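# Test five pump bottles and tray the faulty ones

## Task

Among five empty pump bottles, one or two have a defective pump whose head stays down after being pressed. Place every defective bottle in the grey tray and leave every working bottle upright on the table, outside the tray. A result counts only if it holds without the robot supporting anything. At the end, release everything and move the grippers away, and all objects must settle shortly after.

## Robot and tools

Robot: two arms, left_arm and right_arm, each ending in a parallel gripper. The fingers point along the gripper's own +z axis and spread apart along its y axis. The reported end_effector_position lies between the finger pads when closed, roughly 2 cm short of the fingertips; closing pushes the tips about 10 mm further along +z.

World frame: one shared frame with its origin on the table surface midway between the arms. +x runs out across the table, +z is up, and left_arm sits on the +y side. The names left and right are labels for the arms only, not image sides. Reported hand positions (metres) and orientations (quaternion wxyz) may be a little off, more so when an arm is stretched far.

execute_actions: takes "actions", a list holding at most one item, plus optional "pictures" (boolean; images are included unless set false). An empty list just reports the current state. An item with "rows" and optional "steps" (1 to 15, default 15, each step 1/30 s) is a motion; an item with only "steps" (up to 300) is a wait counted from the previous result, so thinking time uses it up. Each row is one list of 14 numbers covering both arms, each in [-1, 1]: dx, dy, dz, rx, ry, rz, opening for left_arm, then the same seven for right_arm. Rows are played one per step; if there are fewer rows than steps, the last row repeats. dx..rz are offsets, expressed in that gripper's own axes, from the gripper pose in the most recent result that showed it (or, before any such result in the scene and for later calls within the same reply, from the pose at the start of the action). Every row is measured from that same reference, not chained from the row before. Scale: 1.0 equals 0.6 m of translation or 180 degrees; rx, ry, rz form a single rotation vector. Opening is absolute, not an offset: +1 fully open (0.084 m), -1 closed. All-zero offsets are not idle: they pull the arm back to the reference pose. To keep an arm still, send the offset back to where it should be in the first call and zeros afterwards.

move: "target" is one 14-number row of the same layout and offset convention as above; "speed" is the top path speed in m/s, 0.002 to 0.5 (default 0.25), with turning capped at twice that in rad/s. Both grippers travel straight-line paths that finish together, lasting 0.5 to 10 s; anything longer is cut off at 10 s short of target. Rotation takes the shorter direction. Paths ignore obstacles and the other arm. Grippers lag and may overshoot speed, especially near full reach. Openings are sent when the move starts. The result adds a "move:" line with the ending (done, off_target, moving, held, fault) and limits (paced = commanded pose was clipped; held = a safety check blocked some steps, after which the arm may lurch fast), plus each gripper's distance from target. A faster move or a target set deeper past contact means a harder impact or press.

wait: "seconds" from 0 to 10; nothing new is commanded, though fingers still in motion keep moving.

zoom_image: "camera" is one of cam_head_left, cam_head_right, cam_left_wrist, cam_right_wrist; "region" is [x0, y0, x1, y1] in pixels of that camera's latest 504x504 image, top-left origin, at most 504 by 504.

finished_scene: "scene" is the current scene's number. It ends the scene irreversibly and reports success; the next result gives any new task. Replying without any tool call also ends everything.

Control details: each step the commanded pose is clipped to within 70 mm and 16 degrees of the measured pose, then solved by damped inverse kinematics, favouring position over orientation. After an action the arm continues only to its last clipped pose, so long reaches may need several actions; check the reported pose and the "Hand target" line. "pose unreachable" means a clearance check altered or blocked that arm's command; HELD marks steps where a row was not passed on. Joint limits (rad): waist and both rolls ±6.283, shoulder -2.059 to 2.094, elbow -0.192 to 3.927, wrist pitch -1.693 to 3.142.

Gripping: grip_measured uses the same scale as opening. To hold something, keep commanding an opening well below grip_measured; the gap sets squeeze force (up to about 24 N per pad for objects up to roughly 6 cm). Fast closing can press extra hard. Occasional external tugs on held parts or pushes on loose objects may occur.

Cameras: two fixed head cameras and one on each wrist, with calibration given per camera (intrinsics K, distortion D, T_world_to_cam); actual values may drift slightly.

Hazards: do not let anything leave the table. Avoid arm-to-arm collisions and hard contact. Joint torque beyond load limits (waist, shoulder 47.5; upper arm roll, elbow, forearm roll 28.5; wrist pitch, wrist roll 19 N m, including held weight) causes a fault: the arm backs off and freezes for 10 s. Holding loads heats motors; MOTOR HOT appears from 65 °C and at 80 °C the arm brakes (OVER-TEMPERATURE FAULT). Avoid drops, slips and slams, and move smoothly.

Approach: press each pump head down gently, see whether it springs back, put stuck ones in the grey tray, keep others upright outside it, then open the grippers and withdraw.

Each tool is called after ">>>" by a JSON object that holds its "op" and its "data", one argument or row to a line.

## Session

>>> {"op": "execute_actions", "data": {
  "actions": []
}}

Scene clock: 0.00 s of 5100.00 s.
left_arm: end_effector_position=(+0.2005, +0.0277, +0.3818) grip_measured=+1.00 end_effector_quat_wxyz=(+0.094, -0.432, +0.555, +0.705) end_effector_velocity=(+0.000, +0.000, -0.000) end_effector_angular_velocity=(-0.000, +0.000, -0.000) | right_arm: end_effector_position=(+0.4212, -0.3184, +0.2484) grip_measured=+1.00 end_effector_quat_wxyz=(-0.000, +1.000, +0.009, -0.002) end_effector_velocity=(-0.000, +0.000, -0.000) end_effector_angular_velocity=(-0.000, +0.000, -0.000)
Joint positions: left_arm=[-1.09   0.611 -0.095  1.893  0.149  2.866  0.865  0.084] | right_arm=[-0.002 -0.246 -0.002  0.92  -0.     1.169 -0.     0.084]
Joint velocities: left_arm=[ 0. -0. -0. -0.  0. -0.  0. -0.] | right_arm=[ 0.002 -0.    -0.    -0.001 -0.001 -0.     0.002  0.   ]
Motor temperatures (°C, as the motors report them): left_arm=[38 36 41 42 45 38 41] | right_arm=[35 39 38 37 37 40 38]
Hand target (left_arm): +0.201, +0.028, +0.382; +0.094, -0.432, +0.555, +0.705
Hand target (right_arm): +0.421, -0.318, +0.248; -0.000, +1.000, +0.009, -0.002
camera_calibration (this result's frames):
cam_left_wrist: T_world_to_cam=[[-0.603516, -0.355012, 0.713957, -0.10559], [0.601211, 0.385551, 0.699925, -0.327528], [-0.523749, 0.851655, -0.0192492, 0.216356], [0, 0, 0, 1]] pos_world=[0.246505, -0.0954674, 0.308796]

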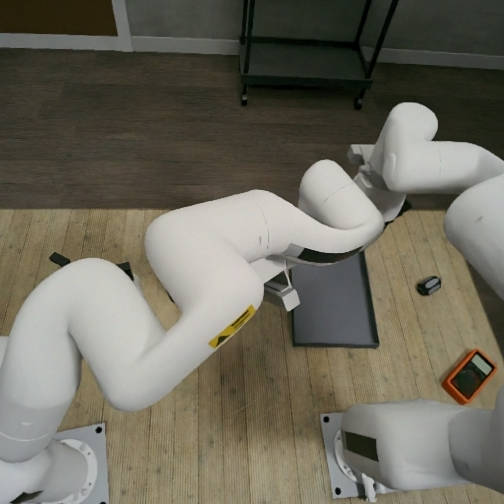

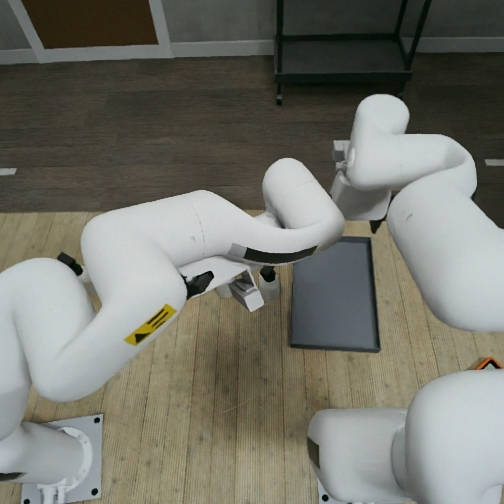

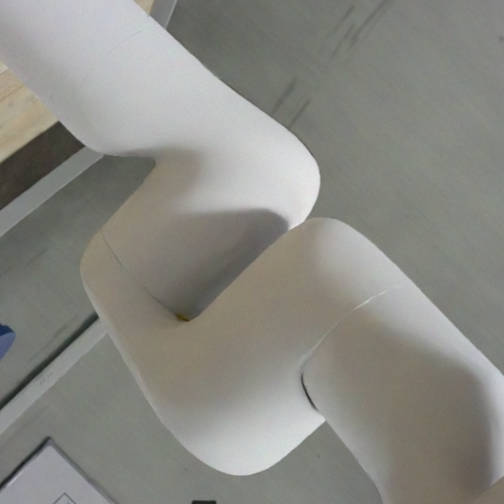

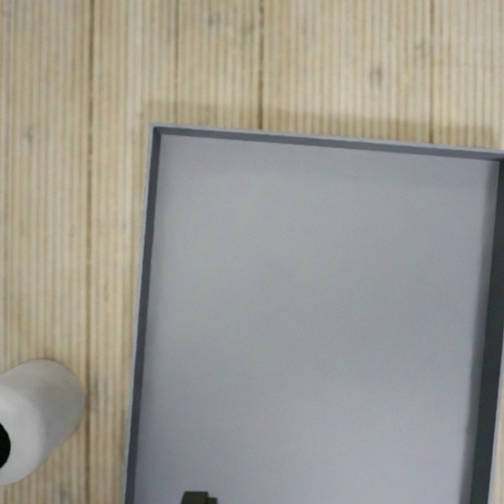

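>>> {"op": "move", "data": {
  "target": [0,0,0,-0.0746,0.559,-0.44,-1,0,0,0,0,0,0,-1],
  "speed": 0.4
}}

>>> {"op": "move", "data": {
  "target": [0.2,-0.29,0.17,0,0,0,-1,-0.13,-0.23,0,0,0,0,-1],
  "speed": 0.3
}}

Scene clock: 4.37 s of 5100.00 s.
left_arm: end_effector_position=(+0.2010, +0.0280, +0.3818) grip_measured=-1.00 end_effector_quat_wxyz=(+0.001, +1.000, +0.001, -0.002) end_effector_velocity=(-0.001, -0.000, +0.000) end_effector_angular_velocity=(-0.001, -0.005, -0.000) | right_arm: end_effector_position=(+0.4212, -0.3184, +0.2484) grip_measured=-1.00 end_effector_quat_wxyz=(-0.000, +1.000, +0.009, -0.002) end_effector_velocity=(+0.000, +0.000, +0.000) end_effector_angular_velocity=(+0.000, -0.002, -0.002)
Joint positions: left_arm=[-1.215 -0.542  0.096  1.063  0.045  1.604 -0.964  0.   ] | right_arm=[-0.002 -0.246 -0.002  0.92  -0.     1.169 -0.     0.   ]
Joint velocities: left_arm=[-0.    -0.004 -0.003 -0.003  0.002 -0.003 -0.003  0.   ] | right_arm=[-0.    -0.     0.     0.001  0.    -0.001  0.002  0.   ]
Motor temperatures (°C, as the motors report them): left_arm=[38 36 41 42 45 38 41] | right_arm=[35 39 38 38 37 40 38]
Hand target (left_arm): +0.201, +0.028, +0.382; +0.001, +1.000, +0.001, -0.002
Hand target (right_arm): +0.421, -0.318, +0.248; -0.000, +1.000, +0.009, -0.002
Off the commanded pose (left_arm): 0.001 m, 0 deg.
Off the commanded pose (right_arm): 0.000 m, 0 deg.
move: done
camera_calibration (this result's frames):
cam_left_wrist: T_world_to_cam=[[-0.0173459, -0.999836, -0.00524596, 0.0696697], [-0.999331, 0.0175056, -0.0321032, 0.283512], [0.0321898, 0.00468559, -0.999471, 0.502551], [0, 0, 0, 1]] pos_world=[0.268353, 0.0623405, 0.511752]
cam_right_wrist: T_world_to_cam=[[0.0236314, -0.999258, -0.0304112, -0.28604], [-0.999585, -0.0241177, 0.0157237, 0.477699], [-0.0164455, 0.030027, -0.999414, 0.395238], [0, 0, 0, 1]] pos_world=[0.490761, -0.286174, 0.378797]

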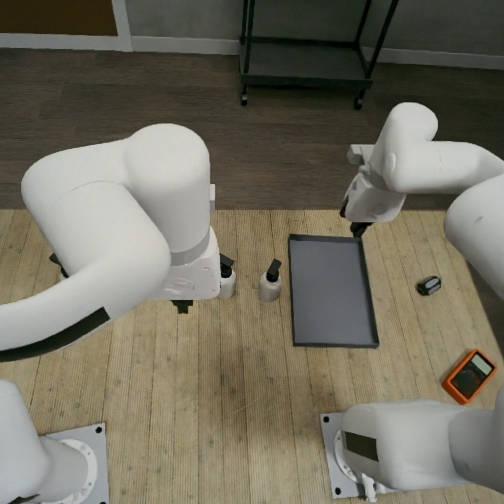

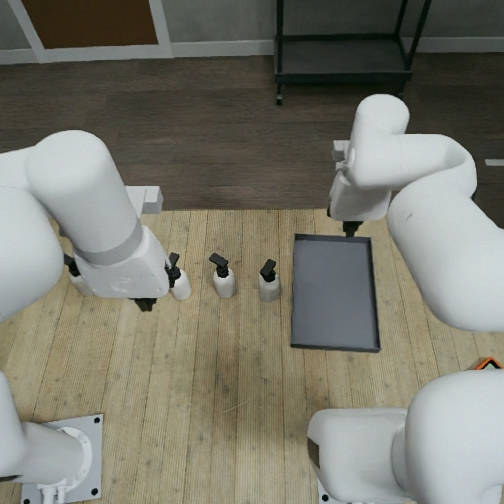

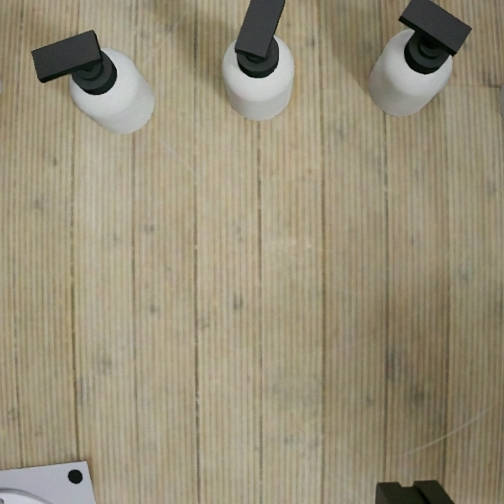

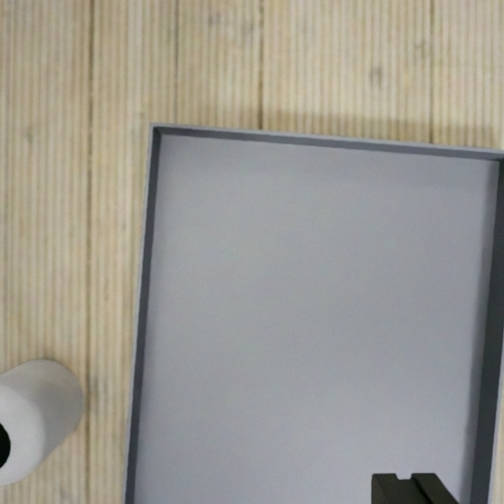

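Scene clock: 5.67 s of 5100.00 s.
left_arm: end_effector_position=(+0.3204, +0.2017, +0.2792) grip_measured=-1.00 end_effector_quat_wxyz=(+0.001, +1.000, +0.000, -0.002) end_effector_velocity=(+0.001, +0.003, -0.002) end_effector_angular_velocity=(-0.001, +0.003, +0.004) | right_arm: end_effector_position=(+0.3407, -0.1817, +0.2489) grip_measured=-1.00 end_effector_quat_wxyz=(-0.001, +1.000, +0.009, -0.002) end_effector_velocity=(-0.002, +0.003, +0.000) end_effector_angular_velocity=(-0.001, -0.001, +0.008)
Joint positions: left_arm=[-1.041 -0.642  0.501  0.773  0.295  1.365 -0.523  0.   ] | right_arm=[ 0.149 -0.431  0.217  0.771  0.1    1.198  0.314  0.   ]
Joint velocities: left_arm=[ 0.003  0.002  0.006 -0.002  0.001 -0.002  0.004  0.   ] | right_arm=[ 0.006 -0.001  0.004 -0.001  0.001 -0.     0.001  0.   ]
Motor temperatures (°C, as the motors report them): left_arm=[38 36 41 42 45 38 41] | right_arm=[35 39 38 38 37 40 38]
Hand target (left_arm): +0.321, +0.202, +0.279; +0.001, +1.000, +0.001, -0.002
Hand target (right_arm): +0.341, -0.181, +0.249; -0.001, +1.000, +0.009, -0.002
Off the commanded pose (left_arm): 0.000 m, 0 deg.
Off the commanded pose (right_arm): 0.000 m, 0 deg.
move: done
camera_calibration (this result's frames):
cam_left_wrist: T_world_to_cam=[[-0.0179519, -0.999824, -0.0054616, 0.245092], [-0.999307, 0.0181203, -0.0325253, 0.396555], [0.0326185, 0.00487392, -0.999456, 0.39515], [0, 0, 0, 1]] pos_world=[0.38779, 0.235938, 0.409172]
cam_right_wrist: T_world_to_cam=[[0.0230591, -0.999228, -0.0317984, -0.146971], [-0.999591, -0.0235831, 0.0162024, 0.400537], [-0.0169398, 0.0314118, -0.999363, 0.390739], [0, 0, 0, 1]] pos_world=[0.410381, -0.149686, 0.379327]

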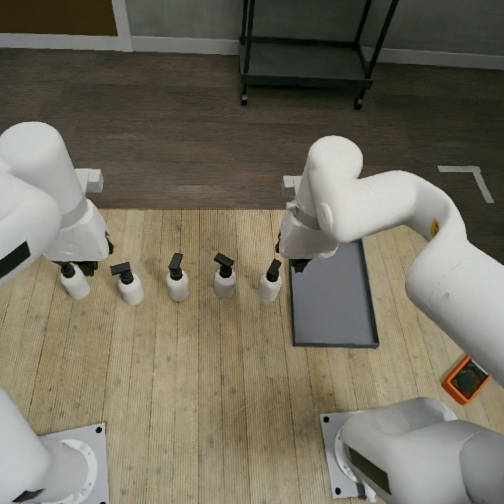

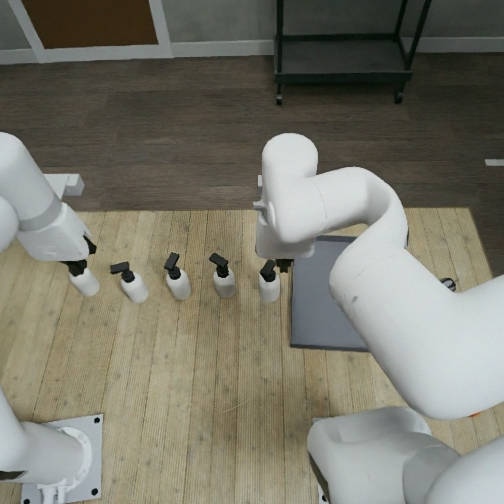

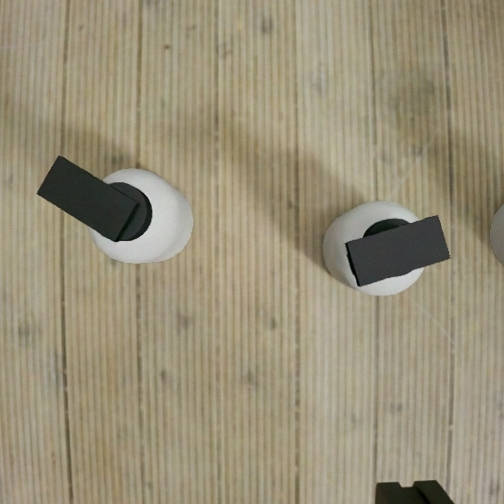

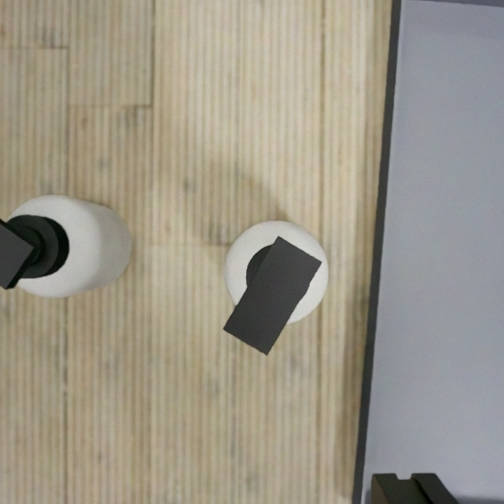

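>>> {"op": "move", "data": {
  "target": [0.133,0.058,0.158,0,0,0,-1,0.1,-0.045,0.108,0,0,0,-1],
  "speed": 0.2
}}

>>> {"op": "move", "data": {
  "target": [0,0,0.077,0,0,0,-1,0,0,0.077,0,0,0,-1],
  "speed": 0.04
}}

>>> {"op": "move", "data": {
  "target": [-0.01,0,-0.07,0,0,0,-1,-0.007,0,-0.07,0,0,0,-1],
  "speed": 0.1
}}

>>> {"op": "move", "data": {
  "target": [0.022,-0.217,0,0,0,0,-1,0.015,-0.172,0,0,0,0,-1],
  "speed": 0.2
}}

>>> {"op": "move", "data": {
  "target": [0,0,0.078,0,0,0,-1,0,0,0.078,0,0,0,-1],
  "speed": 0.04
}}

>>> {"op": "move", "data": {
  "target": [0,0,-0.1,0,0,0,-1,0,0,-0.1,0,0,0,-1],
  "speed": 0.1
}}

>>> {"op": "move", "data": {
  "target": [-0.2,0,0,0,0,0,-1,-0.2,0.2,0,0,0,0,-1],
  "speed": 0.25
}}

>>> {"op": "zoom_image", "data": {
  "camera": "cam_head_right",
  "region": [30,220,290,320]
}}

Scene clock: 10.03 s of 5100.00 s.
left_arm: end_effector_position=(+0.4002, +0.1668, +0.1847) grip_measured=-1.00 end_effector_quat_wxyz=(+0.000, +1.000, +0.000, -0.001) end_effector_velocity=(-0.001, -0.001, -0.003) end_effector_angular_velocity=(+0.002, +0.006, -0.001) | right_arm: end_effector_position=(+0.4000, -0.1536, +0.1839) grip_measured=-1.00 end_effector_quat_wxyz=(-0.001, +1.000, +0.009, -0.001) end_effector_velocity=(+0.000, -0.000, -0.001) end_effector_angular_velocity=(-0.001, +0.003, -0.001)
Joint positions: left_arm=[-1.143 -0.222  0.68   0.805  0.165  0.987 -0.399  0.   ] | right_arm=[ 0.136 -0.135  0.26   0.843  0.045  0.976  0.372  0.   ]
Joint velocities: left_arm=[-0.002  0.007  0.001 -0.002 -0.005 -0.002  0.003  0.   ] | right_arm=[-0.001  0.004  0.     0.001 -0.001 -0.     0.001  0.   ]
Motor temperatures (°C, as the motors report them): left_arm=[38 36 41 43 45 38 41] | right_arm=[35 39 38 38 37 40 38]
Hand target (left_arm): +0.400, +0.167, +0.184; +0.000, +1.000, +0.000, -0.002
Hand target (right_arm): +0.400, -0.154, +0.184; -0.001, +1.000, +0.009, -0.002
Off the commanded pose (left_arm): 0.001 m, 0 deg.
Off the commanded pose (right_arm): 0.000 m, 0 deg.
After step 90, 0.23 s passed at rest.
move: done
camera_calibration (this result's frames):
cam_left_wrist: T_world_to_cam=[[-0.0177936, -0.999825, -0.00575024, 0.211099], [-0.999256, 0.0179797, -0.0341322, 0.474073], [0.0342296, 0.00513862, -0.999401, 0.29754], [0, 0, 0, 1]] pos_world=[0.467291, 0.201009, 0.314757]
cam_right_wrist: T_world_to_cam=[[0.022839, -0.999234, -0.0317722, -0.122273], [-0.999607, -0.023341, 0.0155173, 0.461676], [-0.016247, 0.0314053, -0.999375, 0.325614], [0, 0, 0, 1]] pos_world=[0.469578, -0.12163, 0.314362]

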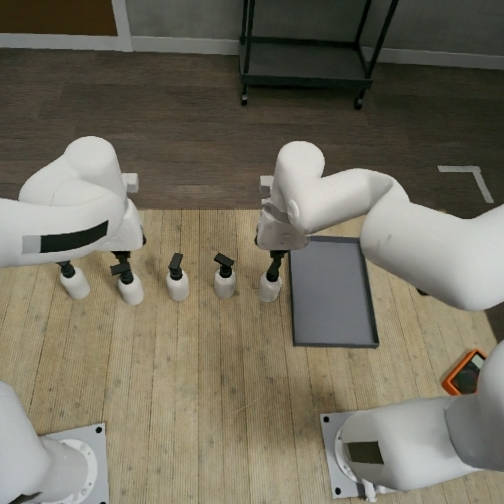

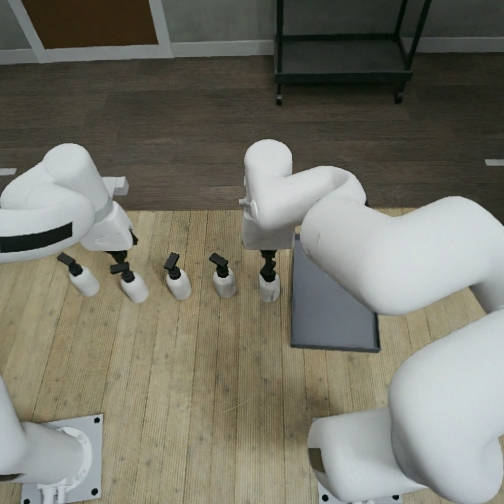

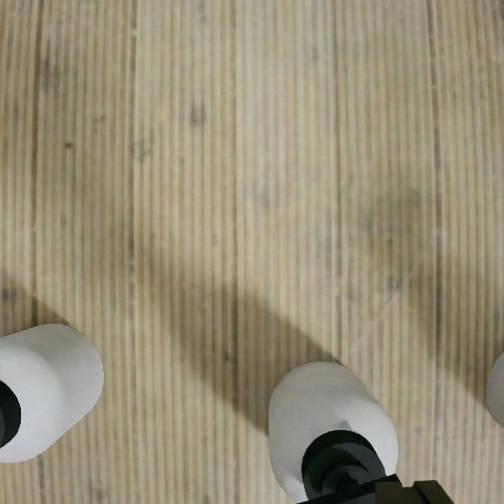

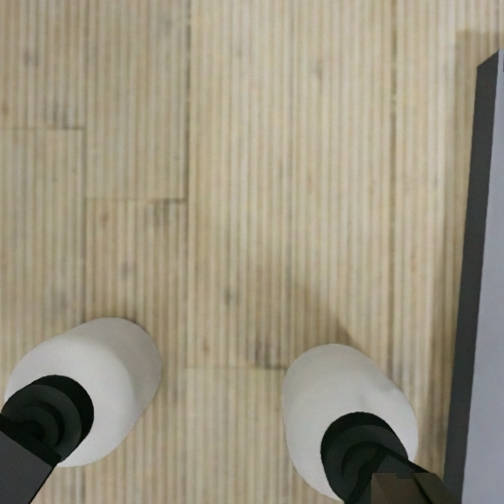

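Scene clock: 11.50 s of 5100.00 s.
left_arm: end_effector_position=(+0.4049, +0.1649, +0.1439) grip_measured=-1.00 end_effector_quat_wxyz=(+0.004, +1.000, +0.000, +0.005) end_effector_velocity=(+0.004, +0.002, -0.000) end_effector_angular_velocity=(+0.008, -0.002, +0.004) | right_arm: end_effector_position=(+0.4037, -0.1519, +0.1432) grip_measured=-1.00 end_effector_quat_wxyz=(-0.003, +1.000, +0.009, +0.005) end_effector_velocity=(+0.002, +0.001, -0.002) end_effector_angular_velocity=(+0.001, +0.004, +0.001)
Joint positions: left_arm=[-1.153 -0.135  0.711  0.744  0.113  0.837 -0.354  0.   ] | right_arm=[ 0.136 -0.067  0.266  0.781  0.025  0.834  0.389  0.   ]
Joint velocities: left_arm=[ 0.001  0.016  0.002  0.013 -0.003  0.001  0.003  0.   ] | right_arm=[ 0.     0.013  0.     0.008 -0.002 -0.001  0.     0.   ]
Motor temperatures (°C, as the motors report them): left_arm=[38 36 41 43 45 38 41] | right_arm=[35 39 38 38 37 40 38]
Hand target (left_arm): +0.400, +0.167, +0.139; +0.000, +1.000, +0.000, -0.001
Hand target (right_arm): +0.400, -0.154, +0.138; -0.001, +1.000, +0.009, -0.001
Off the commanded pose (left_arm): 0.007 m, 1 deg.
Off the commanded pose (right_arm): 0.007 m, 1 deg.
move: off_target (left_arm, right_arm)
camera_calibration (this result's frames):
cam_left_wrist: T_world_to_cam=[[-0.0178374, -0.999841, 0.0000468516, 0.208286], [-0.998709, 0.017815, -0.0475783, 0.479198], [0.0475699, -0.000895465, -0.998868, 0.252147], [0, 0, 0, 1]] pos_world=[0.4703, 0.199941, 0.274651]
cam_right_wrist: T_world_to_cam=[[0.0235677, -0.999072, -0.0360543, -0.12153], [-0.999719, -0.0236463, 0.0017557, 0.468014], [-0.00260662, 0.0360028, -0.999348, 0.280086], [0, 0, 0, 1]] pos_world=[0.471476, -0.120434, 0.2747]

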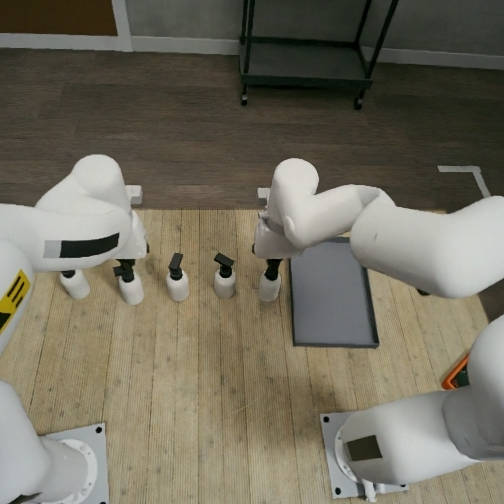

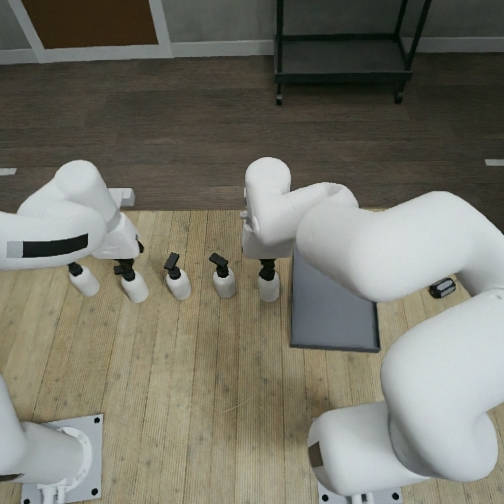

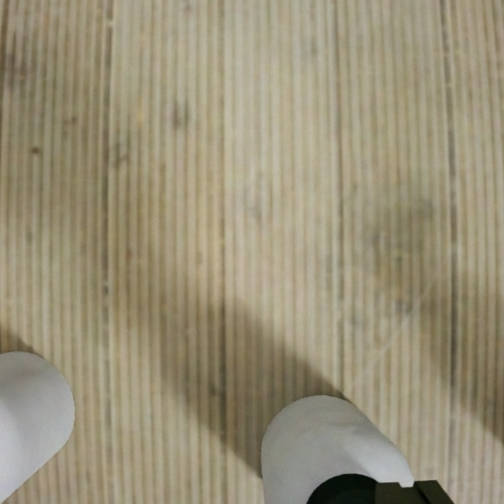

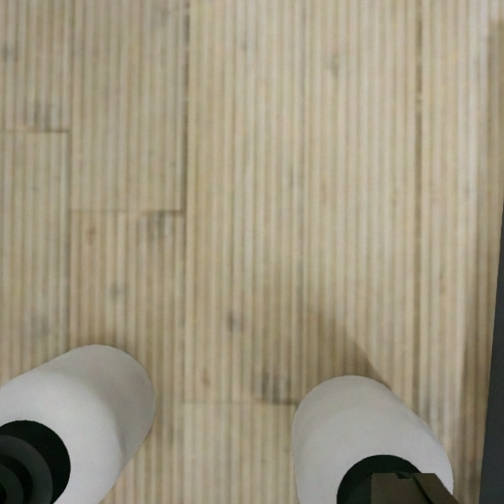

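Scene clock: 12.33 s of 5100.00 s.
left_arm: end_effector_position=(+0.3981, +0.1654, +0.1853) grip_measured=-1.00 end_effector_quat_wxyz=(+0.003, +1.000, +0.000, +0.005) end_effector_velocity=(+0.002, -0.000, +0.003) end_effector_angular_velocity=(-0.003, -0.006, +0.001) | right_arm: end_effector_position=(+0.3988, -0.1523, +0.1846) grip_measured=-1.00 end_effector_quat_wxyz=(-0.003, +1.000, +0.009, +0.005) end_effector_velocity=(+0.001, +0.000, +0.003) end_effector_angular_velocity=(+0.001, -0.006, +0.000)
Joint positions: left_arm=[-1.142 -0.242  0.675  0.788  0.178  0.975 -0.413  0.   ] | right_arm=[ 0.138 -0.148  0.262  0.829  0.048  0.961  0.374  0.   ]
Joint velocities: left_arm=[ 0.001 -0.004 -0.002  0.006  0.001  0.002 -0.001  0.   ] | right_arm=[ 0.    -0.004 -0.     0.003 -0.     0.001  0.     0.   ]
Motor temperatures (°C, as the motors report them): left_arm=[38 36 41 43 45 38 41] | right_arm=[35 39 38 38 37 40 38]
Hand target (left_arm): +0.398, +0.165, +0.186; +0.004, +1.000, +0.000, +0.005
Hand target (right_arm): +0.399, -0.152, +0.185; -0.003, +1.000, +0.009, +0.005
Off the commanded pose (left_arm): 0.001 m, 0 deg.
Off the commanded pose (right_arm): 0.001 m, 0 deg.
move: done
camera_calibration (this result's frames):
cam_left_wrist: T_world_to_cam=[[-0.0177329, -0.999843, -0.000460709, 0.208676], [-0.998771, 0.0177352, -0.0462731, 0.474155], [0.046274, -0.000360412, -0.998929, 0.29423], [0, 0, 0, 1]] pos_world=[0.463658, 0.20034, 0.315951]
cam_right_wrist: T_world_to_cam=[[0.0235225, -0.999084, -0.0357523, -0.120383], [-0.999716, -0.0236468, 0.00305781, 0.46283], [-0.00390043, 0.0356702, -0.999356, 0.321967], [0, 0, 0, 1]] pos_world=[0.466786, -0.120812, 0.31604]

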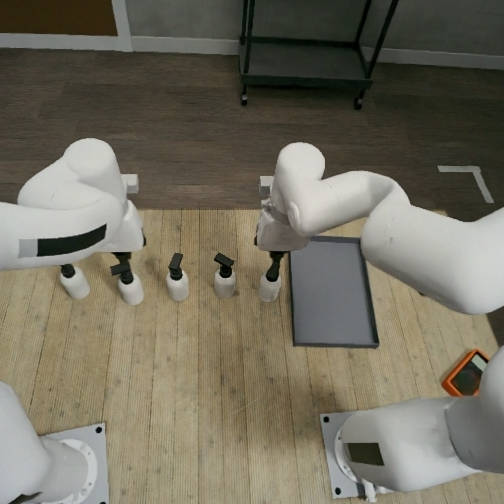

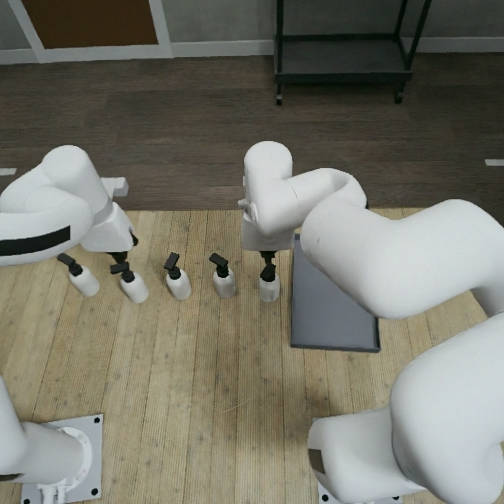

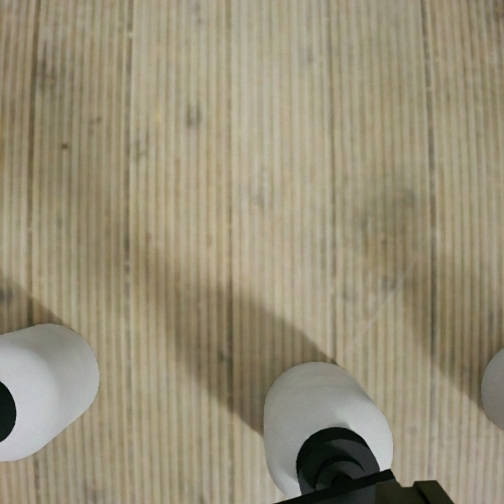

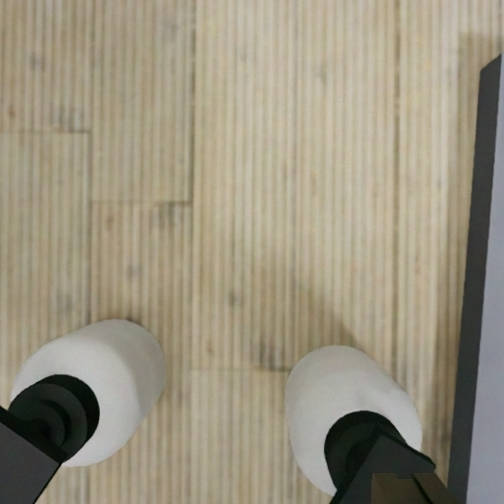

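Scene clock: 13.40 s of 5100.00 s.
left_arm: end_effector_position=(+0.4111, +0.2951, +0.1843) grip_measured=-1.00 end_effector_quat_wxyz=(+0.003, +1.000, -0.000, +0.005) end_effector_velocity=(+0.000, +0.003, -0.000) end_effector_angular_velocity=(-0.001, +0.001, +0.000) | right_arm: end_effector_position=(+0.4061, -0.0495, +0.1850) grip_measured=-1.00 end_effector_quat_wxyz=(-0.003, +1.000, +0.008, +0.005) end_effector_velocity=(-0.000, +0.004, +0.002) end_effector_angular_velocity=(+0.000, -0.003, +0.006)
Joint positions: left_arm=[-1.013 -0.292  0.858  0.789  0.257  0.989 -0.149  0.   ] | right_arm=[ 0.229  0.049  0.376  1.04  -0.022  0.984  0.623  0.   ]
Joint velocities: left_arm=[ 0.003  0.001  0.004  0.002 -0.002  0.     0.008  0.   ] | right_arm=[ 0.006  0.004  0.002  0.008 -0.004  0.002  0.004  0.   ]
Motor temperatures (°C, as the motors report them): left_arm=[38 36 41 43 45 38 41] | right_arm=[35 39 38 38 37 40 38]
Hand target (left_arm): +0.411, +0.296, +0.184; +0.003, +1.000, +0.000, +0.005
Hand target (right_arm): +0.406, -0.049, +0.185; -0.003, +1.000, +0.009, +0.005
Off the commanded pose (left_arm): 0.001 m, 0 deg.
Off the commanded pose (right_arm): 0.001 m, 0 deg.
move: done
camera_calibration (this result's frames):
cam_left_wrist: T_world_to_cam=[[-0.018954, -0.99982, -0.000884872, 0.339142], [-0.99877, 0.0189746, -0.0458, 0.484373], [0.0458086, 0.0000156904, -0.99895, 0.292831], [0, 0, 0, 1]] pos_world=[0.476792, 0.329886, 0.315008]
cam_right_wrist: T_world_to_cam=[[0.022136, -0.999107, -0.0359848, -0.0172053], [-0.999747, -0.0222684, 0.00328343, 0.472629], [-0.00408183, 0.035903, -0.999347, 0.318812], [0, 0, 0, 1]] pos_world=[0.474191, -0.0181116, 0.316433]

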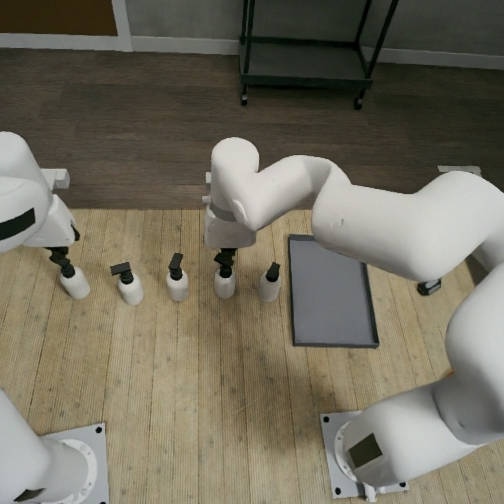

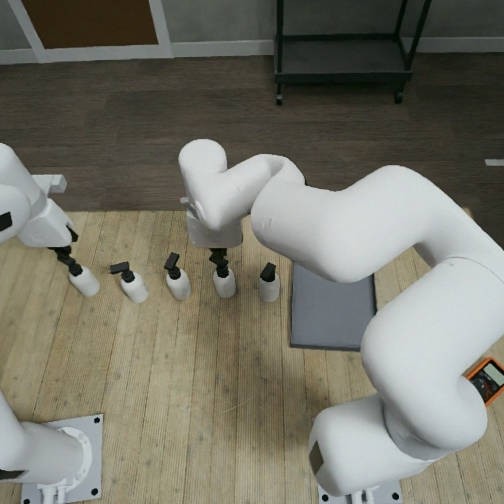

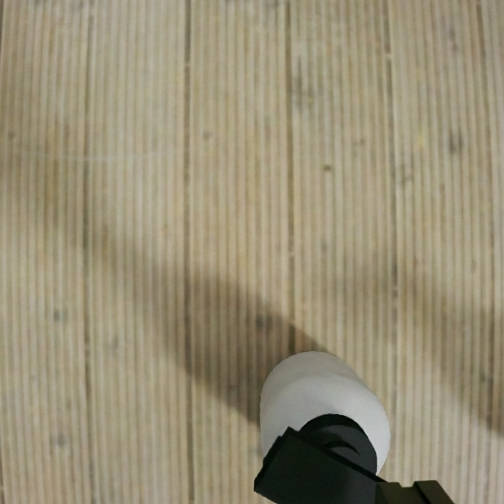

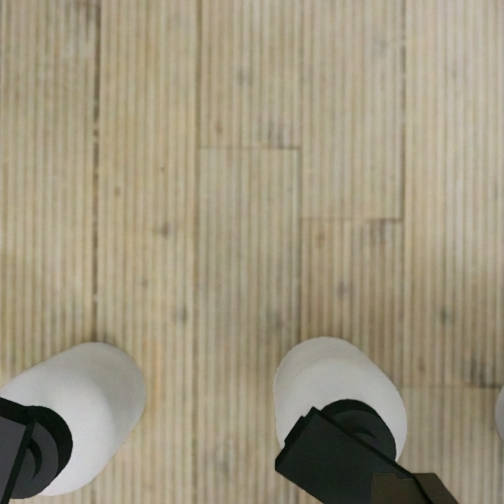

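Scene clock: 14.87 s of 5100.00 s.
left_arm: end_effector_position=(+0.4178, +0.2948, +0.1439) grip_measured=-1.00 end_effector_quat_wxyz=(+0.004, +1.000, -0.000, +0.013) end_effector_velocity=(+0.003, +0.005, +0.000) end_effector_angular_velocity=(+0.009, +0.000, +0.008) | right_arm: end_effector_position=(+0.4095, -0.0471, +0.1437) grip_measured=-1.00 end_effector_quat_wxyz=(-0.006, +1.000, +0.008, +0.011) end_effector_velocity=(+0.001, +0.001, +0.000) end_effector_angular_velocity=(+0.000, -0.003, +0.002)
Joint positions: left_arm=[-1.043 -0.188  0.92   0.73   0.191  0.828 -0.091  0.   ] | right_arm=[ 0.234  0.114  0.375  0.983 -0.059  0.854  0.649  0.   ]
Joint velocities: left_arm=[ 0.     0.018  0.008  0.013 -0.005  0.     0.006  0.   ] | right_arm=[ 0.002  0.001 -0.001  0.001 -0.002 -0.001  0.001  0.   ]
Motor temperatures (°C, as the motors report them): left_arm=[38 36 41 43 45 38 41] | right_arm=[35 39 38 39 37 40 38]
Hand target (left_arm): +0.412, +0.295, +0.138; +0.003, +1.000, -0.000, +0.005
Hand target (right_arm): +0.406, -0.049, +0.138; -0.003, +1.000, +0.008, +0.005
Off the commanded pose (left_arm): 0.009 m, 1 deg.
Off the commanded pose (right_arm): 0.007 m, 1 deg.
move: off_target (left_arm, right_arm)
camera_calibration (this result's frames):
cam_left_wrist: T_world_to_cam=[[-0.0185829, -0.999827, 0.000457546, 0.338555], [-0.997866, 0.0185178, -0.0626108, 0.491403], [0.0625915, -0.00162006, -0.998038, 0.24544], [0, 0, 0, 1]] pos_world=[0.481283, 0.329794, 0.275571]
cam_right_wrist: T_world_to_cam=[[0.0227901, -0.998867, -0.0417786, -0.0158832], [-0.99971, -0.0224444, -0.00872484, 0.477912], [0.00777726, 0.0419654, -0.999089, 0.272838], [0, 0, 0, 1]] pos_world=[0.476013, -0.0165885, 0.276096]

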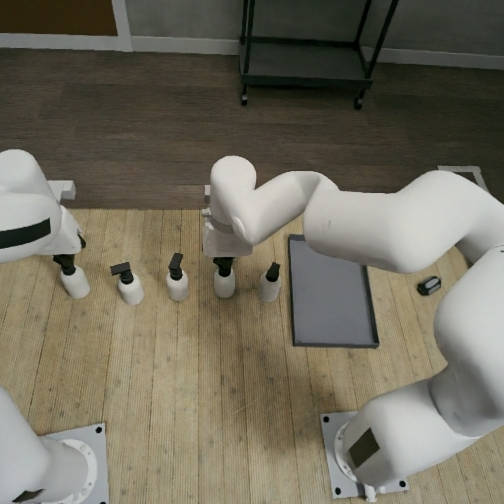

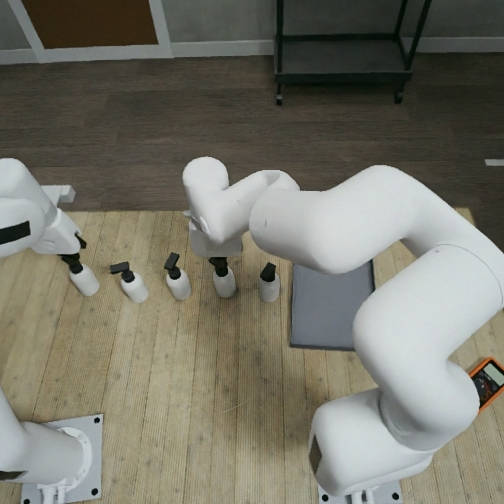

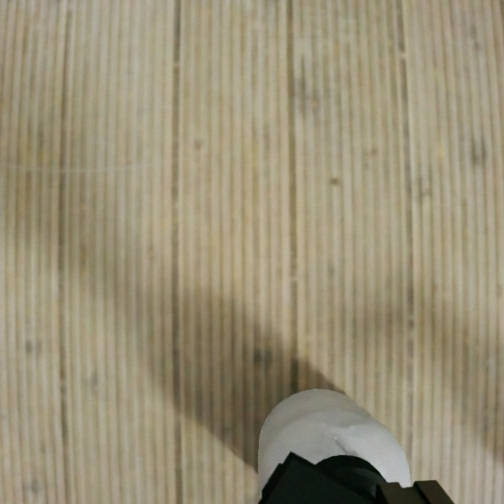

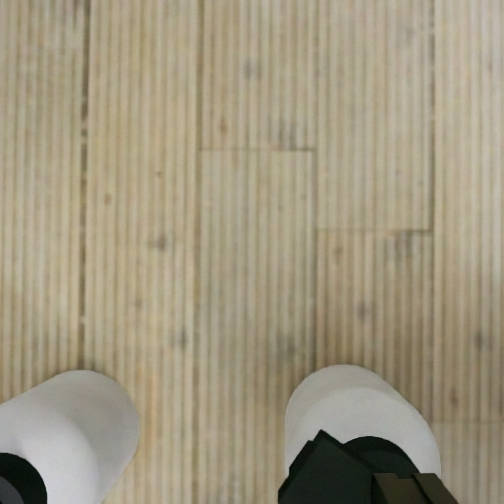

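Scene clock: 15.83 s of 5100.00 s.
left_arm: end_effector_position=(+0.4159, +0.2953, +0.2033) grip_measured=-1.00 end_effector_quat_wxyz=(+0.004, +1.000, -0.000, +0.012) end_effector_velocity=(+0.001, +0.000, +0.003) end_effector_angular_velocity=(+0.000, -0.003, -0.001) | right_arm: end_effector_position=(+0.4081, -0.0480, +0.2031) grip_measured=-1.00 end_effector_quat_wxyz=(-0.006, +1.000, +0.008, +0.010) end_effector_velocity=(+0.001, +0.001, +0.003) end_effector_angular_velocity=(+0.002, -0.004, +0.000)
Joint positions: left_arm=[-1.011 -0.318  0.843  0.825  0.267  1.031 -0.16   0.   ] | right_arm=[ 0.228  0.027  0.376  1.067 -0.014  1.019  0.617  0.   ]
Joint velocities: left_arm=[ 0.001 -0.003 -0.003  0.005  0.001  0.005  0.     0.   ] | right_arm=[-0.001 -0.002  0.     0.006  0.     0.003 -0.001  0.   ]
Motor temperatures (°C, as the motors report them): left_arm=[38 36 41 43 45 38 41] | right_arm=[35 39 38 39 37 40 38]
Hand target (left_arm): +0.416, +0.295, +0.204; +0.004, +1.000, -0.000, +0.013
Hand target (right_arm): +0.408, -0.048, +0.204; -0.006, +1.000, +0.008, +0.011
Off the commanded pose (left_arm): 0.001 m, 0 deg.
Off the commanded pose (right_arm): 0.001 m, 0 deg.
move: done
camera_calibration (this result's frames):
cam_left_wrist: T_world_to_cam=[[-0.0184901, -0.999829, 0.000484618, 0.338951], [-0.997944, 0.0184255, -0.06138, 0.493013], [0.0613606, -0.00161855, -0.998114, 0.305394], [0, 0, 0, 1]] pos_world=[0.479528, 0.330303, 0.334915]
cam_right_wrist: T_world_to_cam=[[0.0227138, -0.99889, -0.0412764, -0.0142886], [-0.99972, -0.0224212, -0.00753761, 0.476772], [0.00660377, 0.0414361, -0.999119, 0.332704], [0, 0, 0, 1]] pos_world=[0.474766, -0.0173689, 0.335415]

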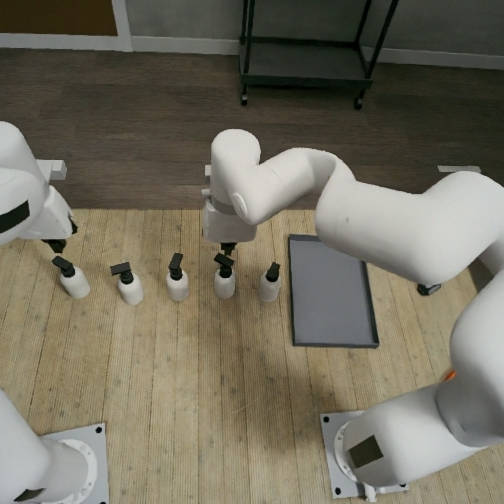

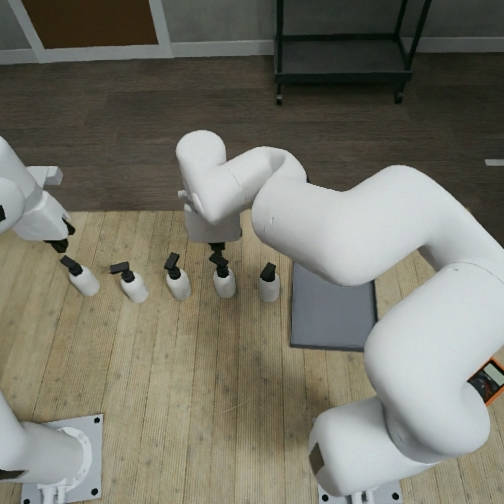

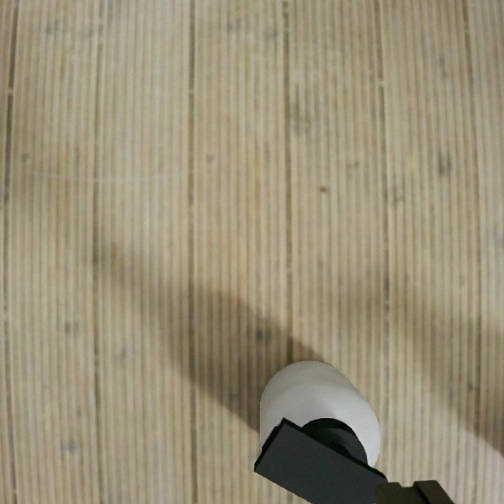

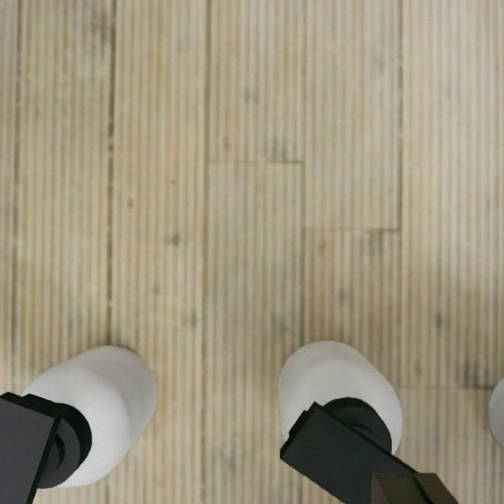

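Scene clock: 17.07 s of 5100.00 s.
left_arm: end_effector_position=(+0.2960, +0.2953, +0.2001) grip_measured=-1.00 end_effector_quat_wxyz=(+0.004, +1.000, -0.000, +0.012) end_effector_velocity=(-0.001, -0.000, -0.000) end_effector_angular_velocity=(+0.000, +0.000, -0.002) | right_arm: end_effector_position=(+0.2902, -0.1698, +0.2000) grip_measured=-1.00 end_effector_quat_wxyz=(-0.006, +1.000, +0.009, +0.010) end_effector_velocity=(-0.001, -0.001, +0.000) end_effector_angular_velocity=(-0.000, -0.000, -0.002)
Joint positions: left_arm=[-0.8   -0.81   0.621  0.482  0.464  1.202 -0.34   0.   ] | right_arm=[ 0.222 -0.57   0.256  0.527  0.159  1.065  0.369  0.   ]
Joint velocities: left_arm=[ 0.002 -0.004 -0.002 -0.004  0.     0.002  0.001  0.   ] | right_arm=[-0.001 -0.006 -0.001 -0.004  0.     0.002 -0.001  0.   ]
Motor temperatures (°C, as the motors report them): left_arm=[38 36 41 43 45 38 41] | right_arm=[35 39 38 39 37 40 38]
Hand target (left_arm): +0.296, +0.295, +0.200; +0.004, +1.000, -0.000, +0.012
Hand target (right_arm): +0.290, -0.170, +0.200; -0.006, +1.000, +0.009, +0.010
Off the commanded pose (left_arm): 0.000 m, 0 deg.
Off the commanded pose (right_arm): 0.001 m, 0 deg.
move: done
camera_calibration (this result's frames):
cam_left_wrist: T_world_to_cam=[[-0.0187192, -0.999824, 0.001503, 0.336589], [-0.997998, 0.0185942, -0.0604486, 0.372898], [0.06041, -0.00263155, -0.99817, 0.310182], [0, 0, 0, 1]] pos_world=[0.359714, 0.330412, 0.331649]
cam_right_wrist: T_world_to_cam=[[0.0235555, -0.998872, -0.0412324, -0.133619], [-0.999703, -0.0232761, -0.00724204, 0.355899], [0.00627414, 0.0413908, -0.999123, 0.335502], [0, 0, 0, 1]] pos_world=[0.356836, -0.139071, 0.332276]

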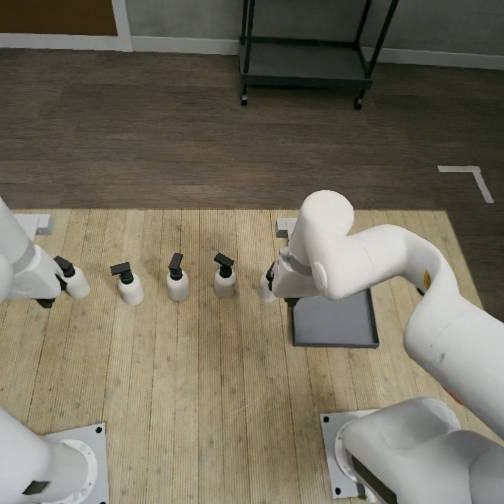

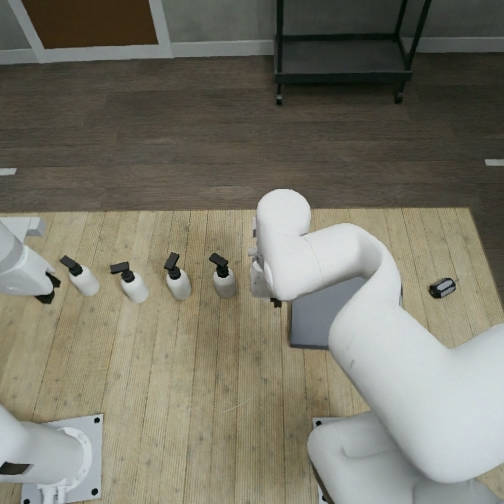

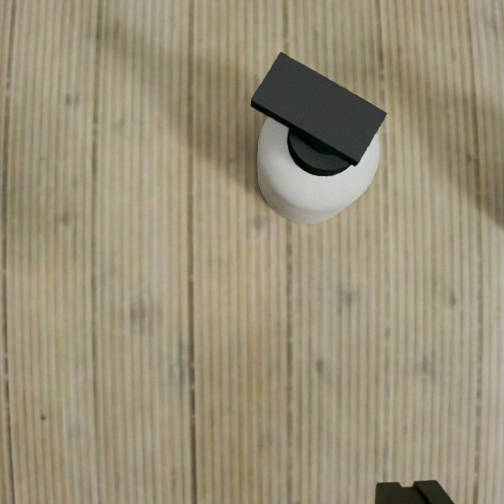

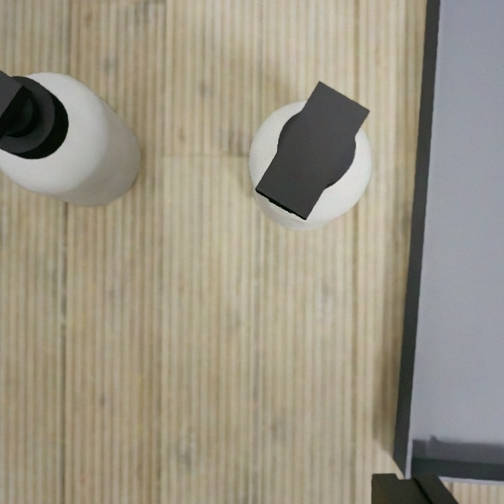

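Region (30, 220, 290, 320) of cam_head_right's 504x504 image, scaled by 1.938, with more detail than that image has; it fills the top 194 rows of this view, and the rest is white.

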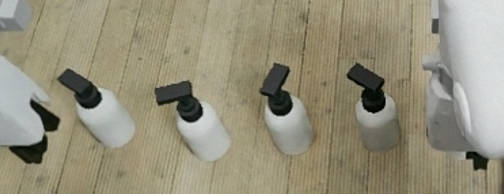

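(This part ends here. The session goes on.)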